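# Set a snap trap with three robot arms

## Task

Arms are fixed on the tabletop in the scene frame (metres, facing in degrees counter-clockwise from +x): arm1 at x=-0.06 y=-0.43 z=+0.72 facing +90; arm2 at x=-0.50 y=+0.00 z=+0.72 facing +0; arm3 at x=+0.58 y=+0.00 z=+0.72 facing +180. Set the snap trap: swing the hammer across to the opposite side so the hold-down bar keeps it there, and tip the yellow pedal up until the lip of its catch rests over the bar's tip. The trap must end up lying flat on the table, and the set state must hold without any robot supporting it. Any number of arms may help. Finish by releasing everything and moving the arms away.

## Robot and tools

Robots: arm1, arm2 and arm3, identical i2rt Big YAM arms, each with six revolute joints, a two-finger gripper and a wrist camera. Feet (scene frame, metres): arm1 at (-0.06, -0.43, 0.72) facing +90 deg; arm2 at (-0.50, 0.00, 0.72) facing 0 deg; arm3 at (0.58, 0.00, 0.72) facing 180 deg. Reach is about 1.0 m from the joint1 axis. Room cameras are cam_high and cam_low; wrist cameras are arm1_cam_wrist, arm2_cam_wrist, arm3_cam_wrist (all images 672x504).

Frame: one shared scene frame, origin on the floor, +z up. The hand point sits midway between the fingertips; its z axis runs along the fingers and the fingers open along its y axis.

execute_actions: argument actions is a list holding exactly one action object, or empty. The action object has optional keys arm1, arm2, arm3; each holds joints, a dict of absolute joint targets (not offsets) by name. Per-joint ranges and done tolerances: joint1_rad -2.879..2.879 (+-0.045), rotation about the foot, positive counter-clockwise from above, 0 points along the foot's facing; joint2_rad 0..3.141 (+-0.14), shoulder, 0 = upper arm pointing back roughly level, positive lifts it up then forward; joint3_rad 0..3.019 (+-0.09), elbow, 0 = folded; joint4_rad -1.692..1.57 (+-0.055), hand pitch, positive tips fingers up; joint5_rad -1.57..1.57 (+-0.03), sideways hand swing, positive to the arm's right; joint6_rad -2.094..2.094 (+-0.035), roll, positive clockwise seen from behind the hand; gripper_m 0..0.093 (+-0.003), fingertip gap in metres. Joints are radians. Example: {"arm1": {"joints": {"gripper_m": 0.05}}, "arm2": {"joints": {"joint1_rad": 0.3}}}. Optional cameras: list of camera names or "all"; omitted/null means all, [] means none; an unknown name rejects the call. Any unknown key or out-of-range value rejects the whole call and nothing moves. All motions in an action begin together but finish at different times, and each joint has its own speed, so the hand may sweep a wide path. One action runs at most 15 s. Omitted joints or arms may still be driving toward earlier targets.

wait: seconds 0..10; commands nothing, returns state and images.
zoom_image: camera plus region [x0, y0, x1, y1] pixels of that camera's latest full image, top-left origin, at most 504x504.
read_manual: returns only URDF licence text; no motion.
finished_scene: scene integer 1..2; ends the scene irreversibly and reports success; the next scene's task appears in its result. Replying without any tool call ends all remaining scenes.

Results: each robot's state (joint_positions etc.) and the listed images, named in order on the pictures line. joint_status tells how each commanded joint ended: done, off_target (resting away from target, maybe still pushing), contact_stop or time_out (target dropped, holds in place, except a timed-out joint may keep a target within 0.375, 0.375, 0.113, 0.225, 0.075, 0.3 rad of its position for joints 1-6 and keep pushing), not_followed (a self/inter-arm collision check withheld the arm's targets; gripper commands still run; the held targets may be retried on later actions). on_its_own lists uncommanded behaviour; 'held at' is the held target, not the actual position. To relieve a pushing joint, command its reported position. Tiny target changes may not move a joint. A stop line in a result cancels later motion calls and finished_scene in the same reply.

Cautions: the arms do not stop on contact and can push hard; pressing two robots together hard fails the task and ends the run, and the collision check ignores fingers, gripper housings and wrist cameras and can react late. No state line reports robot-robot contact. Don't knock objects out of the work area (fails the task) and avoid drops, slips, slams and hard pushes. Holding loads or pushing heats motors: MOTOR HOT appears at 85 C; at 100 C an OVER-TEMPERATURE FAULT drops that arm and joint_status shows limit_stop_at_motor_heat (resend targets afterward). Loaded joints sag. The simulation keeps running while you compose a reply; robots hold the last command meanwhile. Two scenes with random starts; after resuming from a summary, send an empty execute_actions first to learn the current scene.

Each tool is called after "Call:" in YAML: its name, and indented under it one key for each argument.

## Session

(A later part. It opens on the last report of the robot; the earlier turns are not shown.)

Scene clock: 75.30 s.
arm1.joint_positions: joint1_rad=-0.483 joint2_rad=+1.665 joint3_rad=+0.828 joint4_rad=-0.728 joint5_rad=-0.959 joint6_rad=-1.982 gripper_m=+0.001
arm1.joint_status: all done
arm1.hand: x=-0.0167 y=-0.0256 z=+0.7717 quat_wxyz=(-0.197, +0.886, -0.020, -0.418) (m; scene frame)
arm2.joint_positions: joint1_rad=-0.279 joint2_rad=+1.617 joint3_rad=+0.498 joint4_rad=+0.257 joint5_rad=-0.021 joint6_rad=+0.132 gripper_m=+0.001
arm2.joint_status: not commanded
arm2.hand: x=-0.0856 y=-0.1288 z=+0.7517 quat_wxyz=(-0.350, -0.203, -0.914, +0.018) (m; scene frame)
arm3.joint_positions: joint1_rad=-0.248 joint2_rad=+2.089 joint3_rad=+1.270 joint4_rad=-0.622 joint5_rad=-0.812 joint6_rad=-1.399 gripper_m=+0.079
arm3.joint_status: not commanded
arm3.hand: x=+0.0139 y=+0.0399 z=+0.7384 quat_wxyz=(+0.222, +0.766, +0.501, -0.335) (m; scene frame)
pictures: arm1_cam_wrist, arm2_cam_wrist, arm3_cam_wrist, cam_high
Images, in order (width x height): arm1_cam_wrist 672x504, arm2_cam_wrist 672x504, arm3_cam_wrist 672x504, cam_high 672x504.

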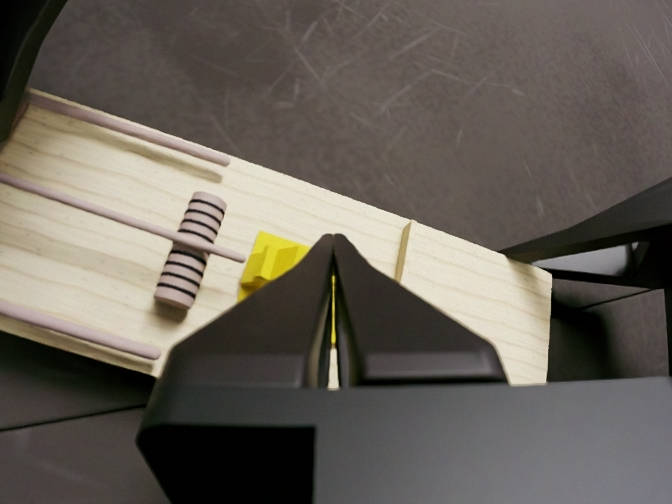

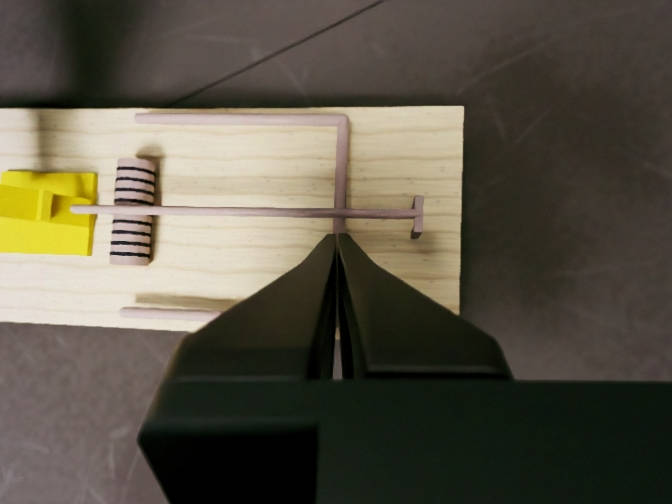

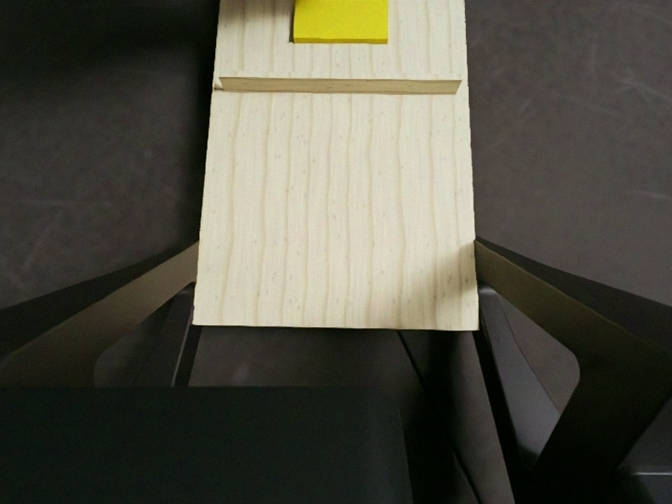

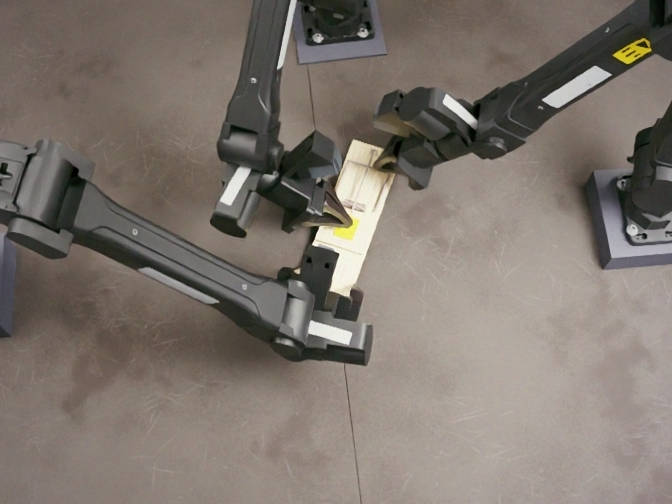

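Call:
execute_actions:
  actions:
    - {"arm1":{"joints":{"joint2_rad":1.69,"joint1_rad":-0.46}}}
  cameras: []

Call:
execute_actions:
  actions:
    - {"arm1":{"joints":{"joint2_rad":1.65,"joint3_rad":0.785,"joint4_rad":-0.68}}}
  cameras: ["arm1_cam_wrist","arm2_cam_wrist","arm3_cam_wrist"]

Scene clock: 76.23 s.
arm1.joint_positions: joint1_rad=-0.467 joint2_rad=+1.677 joint3_rad=+0.828 joint4_rad=-0.728 joint5_rad=-0.959 joint6_rad=-1.982 gripper_m=+0.001
arm1.joint_status: all done
arm1.hand: x=-0.0234 y=-0.0260 z=+0.7672 quat_wxyz=(-0.189, +0.886, -0.016, -0.422) (m; scene frame)
arm2.joint_positions: joint1_rad=-0.279 joint2_rad=+1.617 joint3_rad=+0.498 joint4_rad=+0.257 joint5_rad=-0.021 joint6_rad=+0.132 gripper_m=+0.001
arm2.joint_status: not commanded
arm2.hand: x=-0.0856 y=-0.1288 z=+0.7517 quat_wxyz=(-0.350, -0.203, -0.914, +0.018) (m; scene frame)
arm3.joint_positions: joint1_rad=-0.248 joint2_rad=+2.089 joint3_rad=+1.270 joint4_rad=-0.622 joint5_rad=-0.812 joint6_rad=-1.399 gripper_m=+0.079
arm3.joint_status: not commanded
arm3.hand: x=+0.0139 y=+0.0399 z=+0.7384 quat_wxyz=(+0.222, +0.766, +0.501, -0.335) (m; scene frame)
pictures: none
No camera images: the call's "cameras" was empty. Leave "cameras" out to get every camera's image.

Scene clock: 76.90 s.
arm1.joint_positions: joint1_rad=-0.467 joint2_rad=+1.664 joint3_rad=+0.794 joint4_rad=-0.696 joint5_rad=-0.961 joint6_rad=-1.982 gripper_m=+0.001
arm1.joint_status: all done
arm1.hand: x=-0.0275 y=-0.0341 z=+0.7637 quat_wxyz=(-0.193, +0.886, -0.013, -0.421) (m; scene frame)
arm2.joint_positions: joint1_rad=-0.279 joint2_rad=+1.617 joint3_rad=+0.498 joint4_rad=+0.257 joint5_rad=-0.021 joint6_rad=+0.132 gripper_m=+0.001
arm2.joint_status: not commanded
arm2.hand: x=-0.0856 y=-0.1288 z=+0.7517 quat_wxyz=(-0.350, -0.203, -0.914, +0.018) (m; scene frame)
arm3.joint_positions: joint1_rad=-0.248 joint2_rad=+2.089 joint3_rad=+1.270 joint4_rad=-0.622 joint5_rad=-0.812 joint6_rad=-1.399 gripper_m=+0.079
arm3.joint_status: not commanded
arm3.hand: x=+0.0139 y=+0.0399 z=+0.7384 quat_wxyz=(+0.222, +0.766, +0.501, -0.335) (m; scene frame)
pictures: arm1_cam_wrist, arm2_cam_wrist, arm3_cam_wrist
Images, in order (width x height): arm1_cam_wrist 672x504, arm2_cam_wrist 672x504, arm3_cam_wrist 672x504.

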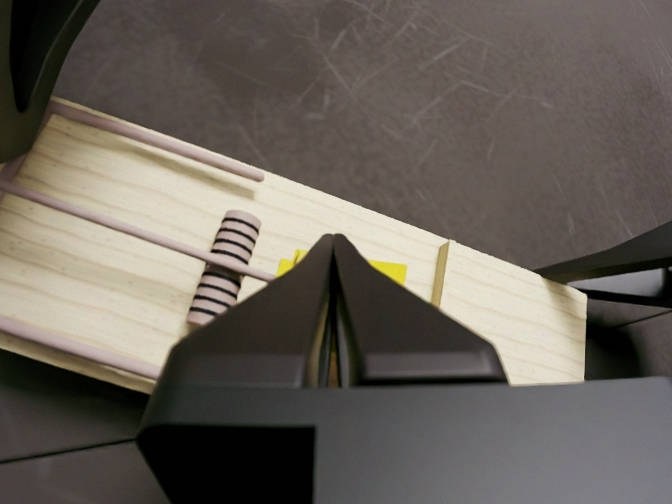

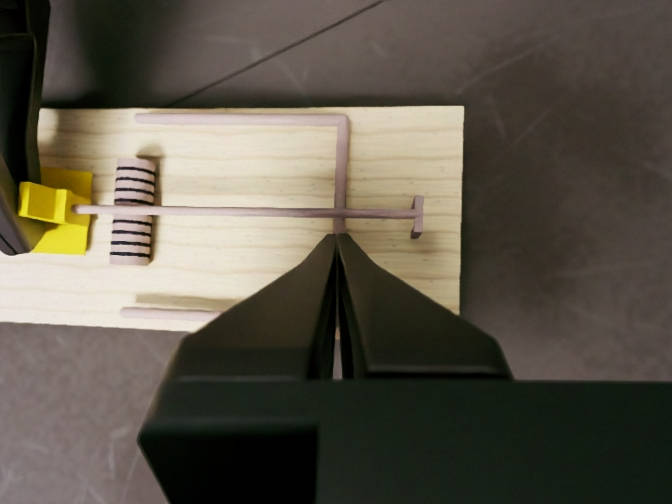

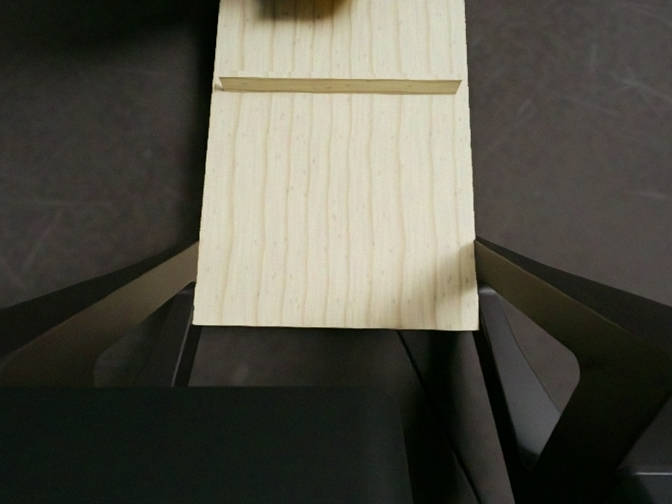

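Tipping. A tad more, then ease the hammer up.

Call:
execute_actions:
  actions:
    - {"arm1":{"joints":{"joint2_rad":1.625,"joint3_rad":0.775,"joint4_rad":-0.70}}}
  cameras: ["arm2_cam_wrist"]

Call:
execute_actions:
  actions:
    - {"arm2":{"joints":{"joint2_rad":1.61,"joint4_rad":0.25,"joint3_rad":0.49,"joint1_rad":-0.28}}}
  cameras: ["arm2_cam_wrist"]

Scene clock: 77.77 s.
arm1.joint_positions: joint1_rad=-0.467 joint2_rad=+1.638 joint3_rad=+0.786 joint4_rad=-0.696 joint5_rad=-0.961 joint6_rad=-1.982 gripper_m=+0.001
arm1.joint_status: all done
arm1.hand: x=-0.0280 y=-0.0352 z=+0.7710 quat_wxyz=(-0.201, +0.886, -0.009, -0.418) (m; scene frame)
arm2.joint_positions: joint1_rad=-0.279 joint2_rad=+1.617 joint3_rad=+0.498 joint4_rad=+0.257 joint5_rad=-0.021 joint6_rad=+0.132 gripper_m=+0.001
arm2.joint_status: not commanded
arm2.hand: x=-0.0856 y=-0.1288 z=+0.7517 quat_wxyz=(-0.350, -0.203, -0.914, +0.018) (m; scene frame)
arm3.joint_positions: joint1_rad=-0.248 joint2_rad=+2.089 joint3_rad=+1.270 joint4_rad=-0.622 joint5_rad=-0.812 joint6_rad=-1.399 gripper_m=+0.079
arm3.joint_status: not commanded
arm3.hand: x=+0.0139 y=+0.0399 z=+0.7384 quat_wxyz=(+0.222, +0.766, +0.501, -0.335) (m; scene frame)
pictures: arm2_cam_wrist
Images, in order (width x height): arm2_cam_wrist 672x504.

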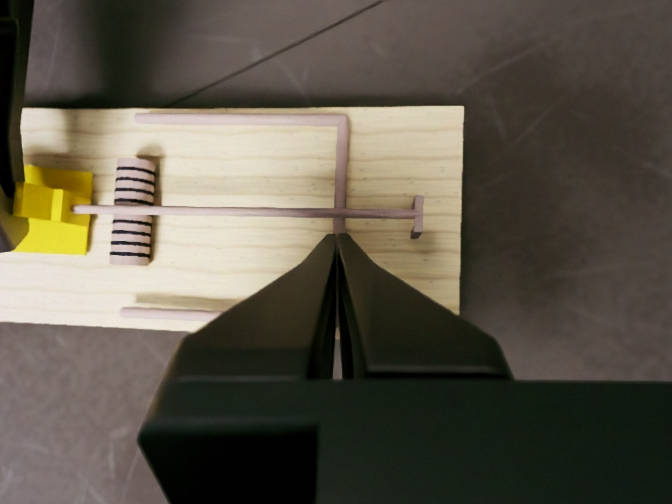

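Scene clock: 78.50 s.
arm1.joint_positions: joint1_rad=-0.467 joint2_rad=+1.638 joint3_rad=+0.786 joint4_rad=-0.696 joint5_rad=-0.961 joint6_rad=-1.982 gripper_m=+0.001
arm1.joint_status: not commanded
arm1.hand: x=-0.0280 y=-0.0352 z=+0.7710 quat_wxyz=(-0.201, +0.886, -0.009, -0.418) (m; scene frame)
arm2.joint_positions: joint1_rad=-0.276 joint2_rad=+1.585 joint3_rad=+0.496 joint4_rad=+0.258 joint5_rad=-0.001 joint6_rad=+0.129 gripper_m=+0.001
arm2.joint_status: all done
arm2.hand: x=-0.0824 y=-0.1321 z=+0.7644 quat_wxyz=(-0.364, -0.202, -0.909, +0.028) (m; scene frame)
arm3.joint_positions: joint1_rad=-0.248 joint2_rad=+2.089 joint3_rad=+1.269 joint4_rad=-0.622 joint5_rad=-0.812 joint6_rad=-1.397 gripper_m=+0.079
arm3.joint_status: not commanded
arm3.hand: x=+0.0143 y=+0.0398 z=+0.7381 quat_wxyz=(+0.223, +0.767, +0.501, -0.335) (m; scene frame)
pictures: arm2_cam_wrist
Images, in order (width x height): arm2_cam_wrist 672x504.

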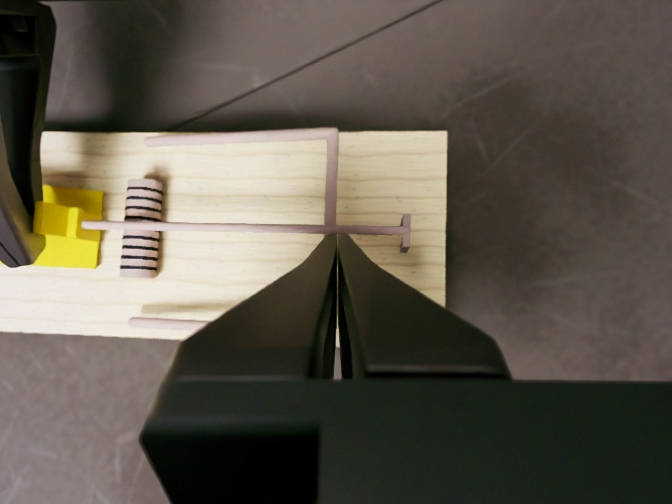

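Call:
execute_actions:
  actions:
    - {"arm2":{"joints":{"joint2_rad":1.67,"joint4_rad":0.22}},"arm1":{"joints":{"joint2_rad":1.65}}}
  cameras: []

Call:
execute_actions:
  actions:
    - {"arm1":{"joints":{"joint4_rad":-0.76}}}
  cameras: ["arm2_cam_wrist"]

Call:
zoom_image:
  camera: "arm2_cam_wrist"
  region: [0, 140, 180, 290]

Scene clock: 79.50 s.
arm1.joint_positions: joint1_rad=-0.467 joint2_rad=+1.638 joint3_rad=+0.786 joint4_rad=-0.696 joint5_rad=-0.961 joint6_rad=-1.982 gripper_m=+0.001
arm1.joint_status: all done
arm1.hand: x=-0.0280 y=-0.0352 z=+0.7710 quat_wxyz=(-0.201, +0.886, -0.009, -0.418) (m; scene frame)
arm2.joint_positions: joint1_rad=-0.276 joint2_rad=+1.610 joint3_rad=+0.502 joint4_rad=+0.258 joint5_rad=+0.002 joint6_rad=+0.129 gripper_m=+0.001
arm2.joint_status: all done
arm2.hand: x=-0.0830 y=-0.1323 z=+0.7562 quat_wxyz=(-0.355, -0.203, -0.912, +0.029) (m; scene frame)
arm3.joint_positions: joint1_rad=-0.248 joint2_rad=+2.089 joint3_rad=+1.269 joint4_rad=-0.622 joint5_rad=-0.812 joint6_rad=-1.397 gripper_m=+0.079
arm3.joint_status: not commanded
arm3.hand: x=+0.0143 y=+0.0398 z=+0.7381 quat_wxyz=(+0.223, +0.767, +0.501, -0.335) (m; scene frame)
pictures: none
No camera images: the call's "cameras" was empty. Leave "cameras" out to get every camera's image.

Scene clock: 80.07 s.
arm1.joint_positions: joint1_rad=-0.467 joint2_rad=+1.638 joint3_rad=+0.786 joint4_rad=-0.726 joint5_rad=-0.961 joint6_rad=-1.983 gripper_m=+0.001
arm1.joint_status: all done
arm1.hand: x=-0.0302 y=-0.0399 z=+0.7710 quat_wxyz=(-0.189, +0.886, -0.016, -0.423) (m; scene frame)
arm2.joint_positions: joint1_rad=-0.276 joint2_rad=+1.610 joint3_rad=+0.502 joint4_rad=+0.258 joint5_rad=+0.002 joint6_rad=+0.129 gripper_m=+0.001
arm2.joint_status: not commanded
arm2.hand: x=-0.0830 y=-0.1323 z=+0.7562 quat_wxyz=(-0.355, -0.203, -0.912, +0.029) (m; scene frame)
arm3.joint_positions: joint1_rad=-0.248 joint2_rad=+2.089 joint3_rad=+1.269 joint4_rad=-0.622 joint5_rad=-0.812 joint6_rad=-1.397 gripper_m=+0.079
arm3.joint_status: not commanded
arm3.hand: x=+0.0143 y=+0.0398 z=+0.7381 quat_wxyz=(+0.223, +0.767, +0.501, -0.335) (m; scene frame)
pictures: arm2_cam_wrist
Images, in order (width x height): arm2_cam_wrist 672x504.

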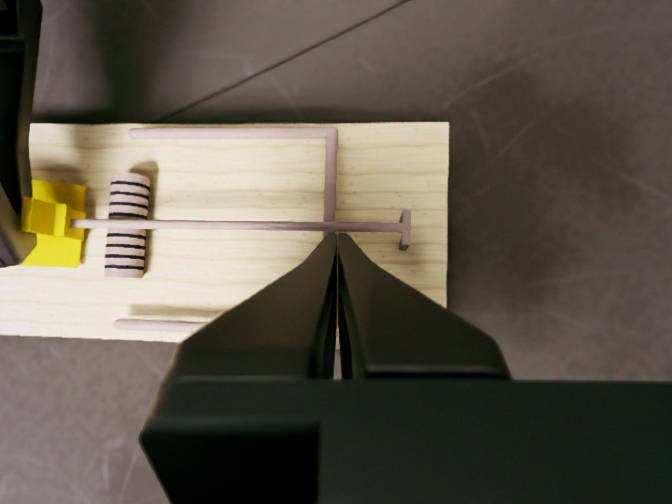

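Region (0, 140, 180, 290) of arm2_cam_wrist's 672x504 image, scaled by 2.800, with more detail than that image has.

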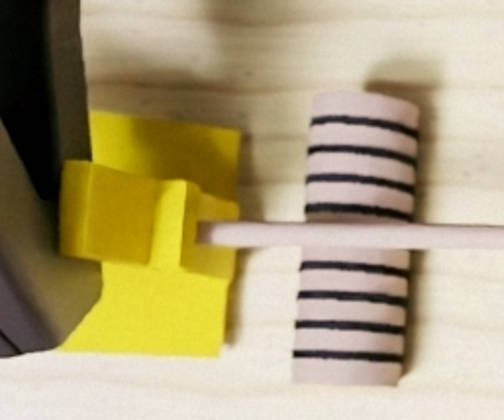

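Call:
execute_actions:
  actions:
    - {"arm2":{"joints":{"joint2_rad":1.59,"joint4_rad":0.23,"joint3_rad":0.48}}}
  cameras: ["arm2_cam_wrist"]

Call:
execute_actions:
  actions:
    - {"arm2":{"joints":{"gripper_m":0.012}}}
  cameras: ["arm2_cam_wrist"]

Call:
execute_actions:
  actions:
    - {"arm2":{"joints":{"joint2_rad":1.45,"joint3_rad":0.45}},"arm1":{"joints":{"joint4_rad":-0.62}}}
  cameras: ["arm2_cam_wrist"]

Scene clock: 81.10 s.
arm1.joint_positions: joint1_rad=-0.467 joint2_rad=+1.638 joint3_rad=+0.786 joint4_rad=-0.726 joint5_rad=-0.961 joint6_rad=-1.983 gripper_m=+0.001
arm1.joint_status: not commanded
arm1.hand: x=-0.0302 y=-0.0399 z=+0.7710 quat_wxyz=(-0.189, +0.886, -0.016, -0.423) (m; scene frame)
arm2.joint_positions: joint1_rad=-0.278 joint2_rad=+1.588 joint3_rad=+0.473 joint4_rad=+0.240 joint5_rad=+0.006 joint6_rad=+0.127 gripper_m=+0.001
arm2.joint_status: all done
arm2.hand: x=-0.0981 y=-0.1292 z=+0.7527 quat_wxyz=(-0.344, -0.205, -0.916, +0.030) (m; scene frame)
arm3.joint_positions: joint1_rad=-0.248 joint2_rad=+2.089 joint3_rad=+1.269 joint4_rad=-0.622 joint5_rad=-0.812 joint6_rad=-1.397 gripper_m=+0.079
arm3.joint_status: not commanded
arm3.hand: x=+0.0143 y=+0.0398 z=+0.7381 quat_wxyz=(+0.223, +0.767, +0.501, -0.335) (m; scene frame)
pictures: arm2_cam_wrist
Images, in order (width x height): arm2_cam_wrist 672x504.

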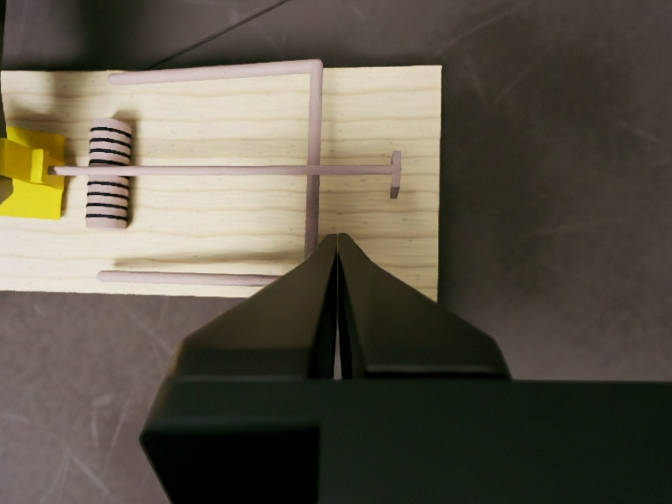

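Scene clock: 81.53 s.
arm1.joint_positions: joint1_rad=-0.467 joint2_rad=+1.638 joint3_rad=+0.786 joint4_rad=-0.726 joint5_rad=-0.961 joint6_rad=-1.983 gripper_m=+0.001
arm1.joint_status: not commanded
arm1.hand: x=-0.0302 y=-0.0399 z=+0.7710 quat_wxyz=(-0.189, +0.886, -0.016, -0.423) (m; scene frame)
arm2.joint_positions: joint1_rad=-0.284 joint2_rad=+1.588 joint3_rad=+0.473 joint4_rad=+0.239 joint5_rad=+0.015 joint6_rad=+0.126 gripper_m=+0.012
arm2.joint_status: all done
arm2.hand: x=-0.0995 y=-0.1328 z=+0.7525 quat_wxyz=(-0.343, -0.208, -0.915, +0.035) (m; scene frame)
arm3.joint_positions: joint1_rad=-0.248 joint2_rad=+2.089 joint3_rad=+1.269 joint4_rad=-0.622 joint5_rad=-0.812 joint6_rad=-1.397 gripper_m=+0.079
arm3.joint_status: not commanded
arm3.hand: x=+0.0143 y=+0.0398 z=+0.7381 quat_wxyz=(+0.223, +0.767, +0.501, -0.335) (m; scene frame)
pictures: arm2_cam_wrist
Images, in order (width x height): arm2_cam_wrist 672x504.

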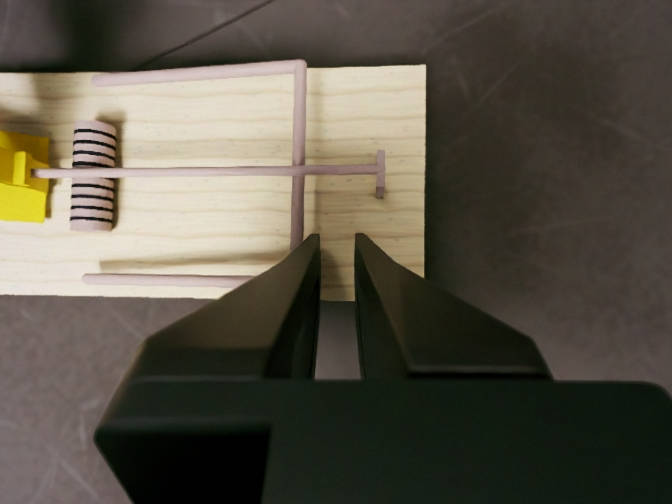

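Scene clock: 82.43 s.
arm1.joint_positions: joint1_rad=-0.467 joint2_rad=+1.638 joint3_rad=+0.783 joint4_rad=-0.639 joint5_rad=-0.962 joint6_rad=-1.983 gripper_m=+0.001
arm1.joint_status: all done
arm1.hand: x=-0.0243 y=-0.0273 z=+0.7708 quat_wxyz=(-0.223, +0.886, +0.004, -0.408) (m; scene frame)
arm2.joint_positions: joint1_rad=-0.284 joint2_rad=+1.449 joint3_rad=+0.439 joint4_rad=+0.237 joint5_rad=+0.006 joint6_rad=+0.126 gripper_m=+0.012
arm2.joint_status: all done
arm2.hand: x=-0.0987 y=-0.1319 z=+0.7959 quat_wxyz=(-0.391, -0.203, -0.897, +0.036) (m; scene frame)
arm3.joint_positions: joint1_rad=-0.248 joint2_rad=+2.089 joint3_rad=+1.269 joint4_rad=-0.622 joint5_rad=-0.812 joint6_rad=-1.397 gripper_m=+0.079
arm3.joint_status: not commanded
arm3.hand: x=+0.0143 y=+0.0398 z=+0.7381 quat_wxyz=(+0.223, +0.767, +0.501, -0.335) (m; scene frame)
pictures: arm2_cam_wrist
Images, in order (width x height): arm2_cam_wrist 672x504.

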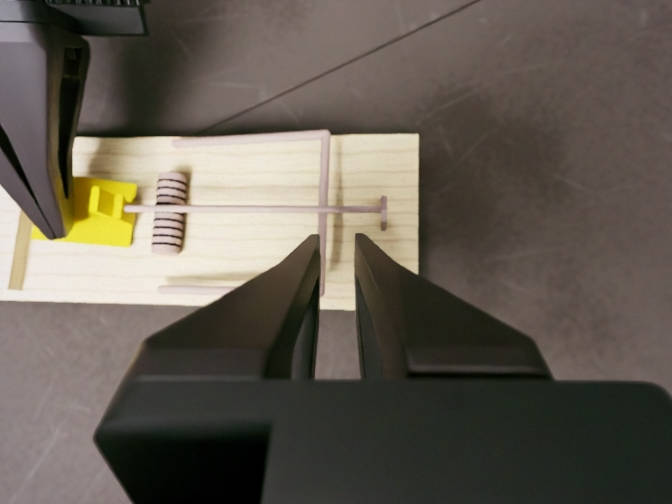

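Set. Retreat.

Call:
execute_actions:
  actions:
    - {"arm2":{"joints":{"joint2_rad":0.8,"joint1_rad":-0.5}},"arm1":{"joints":{"joint2_rad":1.0}},"arm3":{"joints":{"gripper_m":0.093,"joint2_rad":2.09,"joint3_rad":1.27,"joint1_rad":-0.25}}}
  cameras: []

Call:
execute_actions:
  actions:
    - {"arm3":{"joints":{"joint2_rad":1.7}}}
  cameras: ["cam_high","cam_low"]

Call:
finished_scene:
  scene: 1

Scene clock: 83.97 s.
arm1.joint_positions: joint1_rad=-0.467 joint2_rad=+0.994 joint3_rad=+0.778 joint4_rad=-0.639 joint5_rad=-0.961 joint6_rad=-1.983 gripper_m=+0.001
arm1.joint_status: all done
arm1.hand: x=-0.0324 y=-0.0460 z=+0.9998 quat_wxyz=(-0.462, +0.833, +0.148, -0.266) (m; scene frame)
arm2.joint_positions: joint1_rad=-0.500 joint2_rad=+0.799 joint3_rad=+0.439 joint4_rad=+0.237 joint5_rad=+0.003 joint6_rad=+0.126 gripper_m=+0.012
arm2.joint_status: all done
arm2.hand: x=-0.1514 y=-0.2088 z=+1.0600 quat_wxyz=(-0.652, -0.245, -0.706, +0.131) (m; scene frame)
arm3.joint_positions: joint1_rad=-0.248 joint2_rad=+2.088 joint3_rad=+1.269 joint4_rad=-0.623 joint5_rad=-0.806 joint6_rad=-1.405 gripper_m=+0.093
arm3.joint_status: all done
arm3.hand: x=+0.0144 y=+0.0405 z=+0.7378 quat_wxyz=(+0.220, +0.766, +0.504, -0.334) (m; scene frame)
pictures: none
No camera images: the call's "cameras" was empty. Leave "cameras" out to get every camera's image.

Scene clock: 85.30 s.
arm1.joint_positions: joint1_rad=-0.467 joint2_rad=+0.994 joint3_rad=+0.778 joint4_rad=-0.639 joint5_rad=-0.961 joint6_rad=-1.983 gripper_m=+0.001
arm1.joint_status: not commanded
arm1.hand: x=-0.0324 y=-0.0460 z=+0.9998 quat_wxyz=(-0.462, +0.833, +0.148, -0.266) (m; scene frame)
arm2.joint_positions: joint1_rad=-0.500 joint2_rad=+0.799 joint3_rad=+0.439 joint4_rad=+0.237 joint5_rad=+0.003 joint6_rad=+0.126 gripper_m=+0.012
arm2.joint_status: not commanded
arm2.hand: x=-0.1514 y=-0.2088 z=+1.0600 quat_wxyz=(-0.652, -0.245, -0.706, +0.131) (m; scene frame)
arm3.joint_positions: joint1_rad=-0.248 joint2_rad=+1.679 joint3_rad=+1.266 joint4_rad=-0.626 joint5_rad=-0.786 joint6_rad=-1.405 gripper_m=+0.093
arm3.joint_status: all done
arm3.hand: x=-0.0104 y=+0.0526 z=+0.9599 quat_wxyz=(+0.067, +0.704, +0.554, -0.439) (m; scene frame)
pictures: cam_high, cam_low
Images, in order (width x height): cam_high 672x504, cam_low 672x504.

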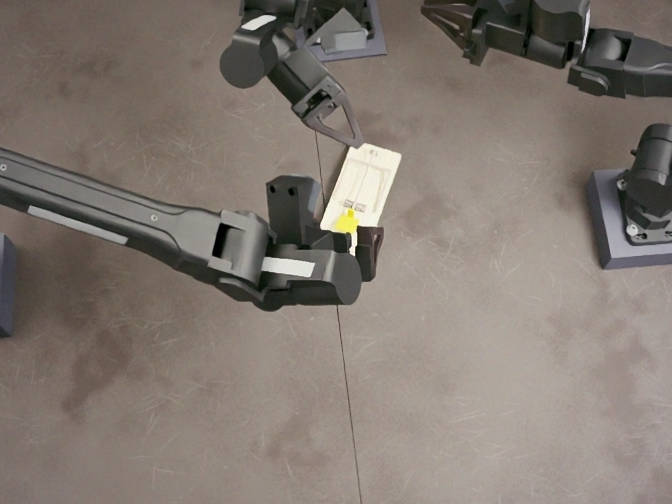

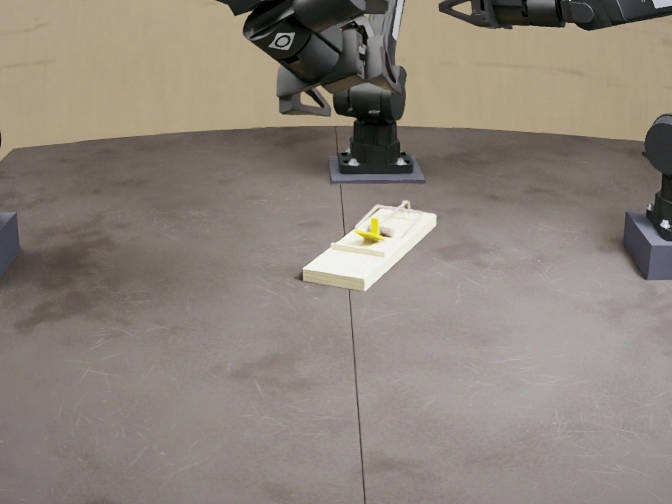

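The scene is finished: the task was done.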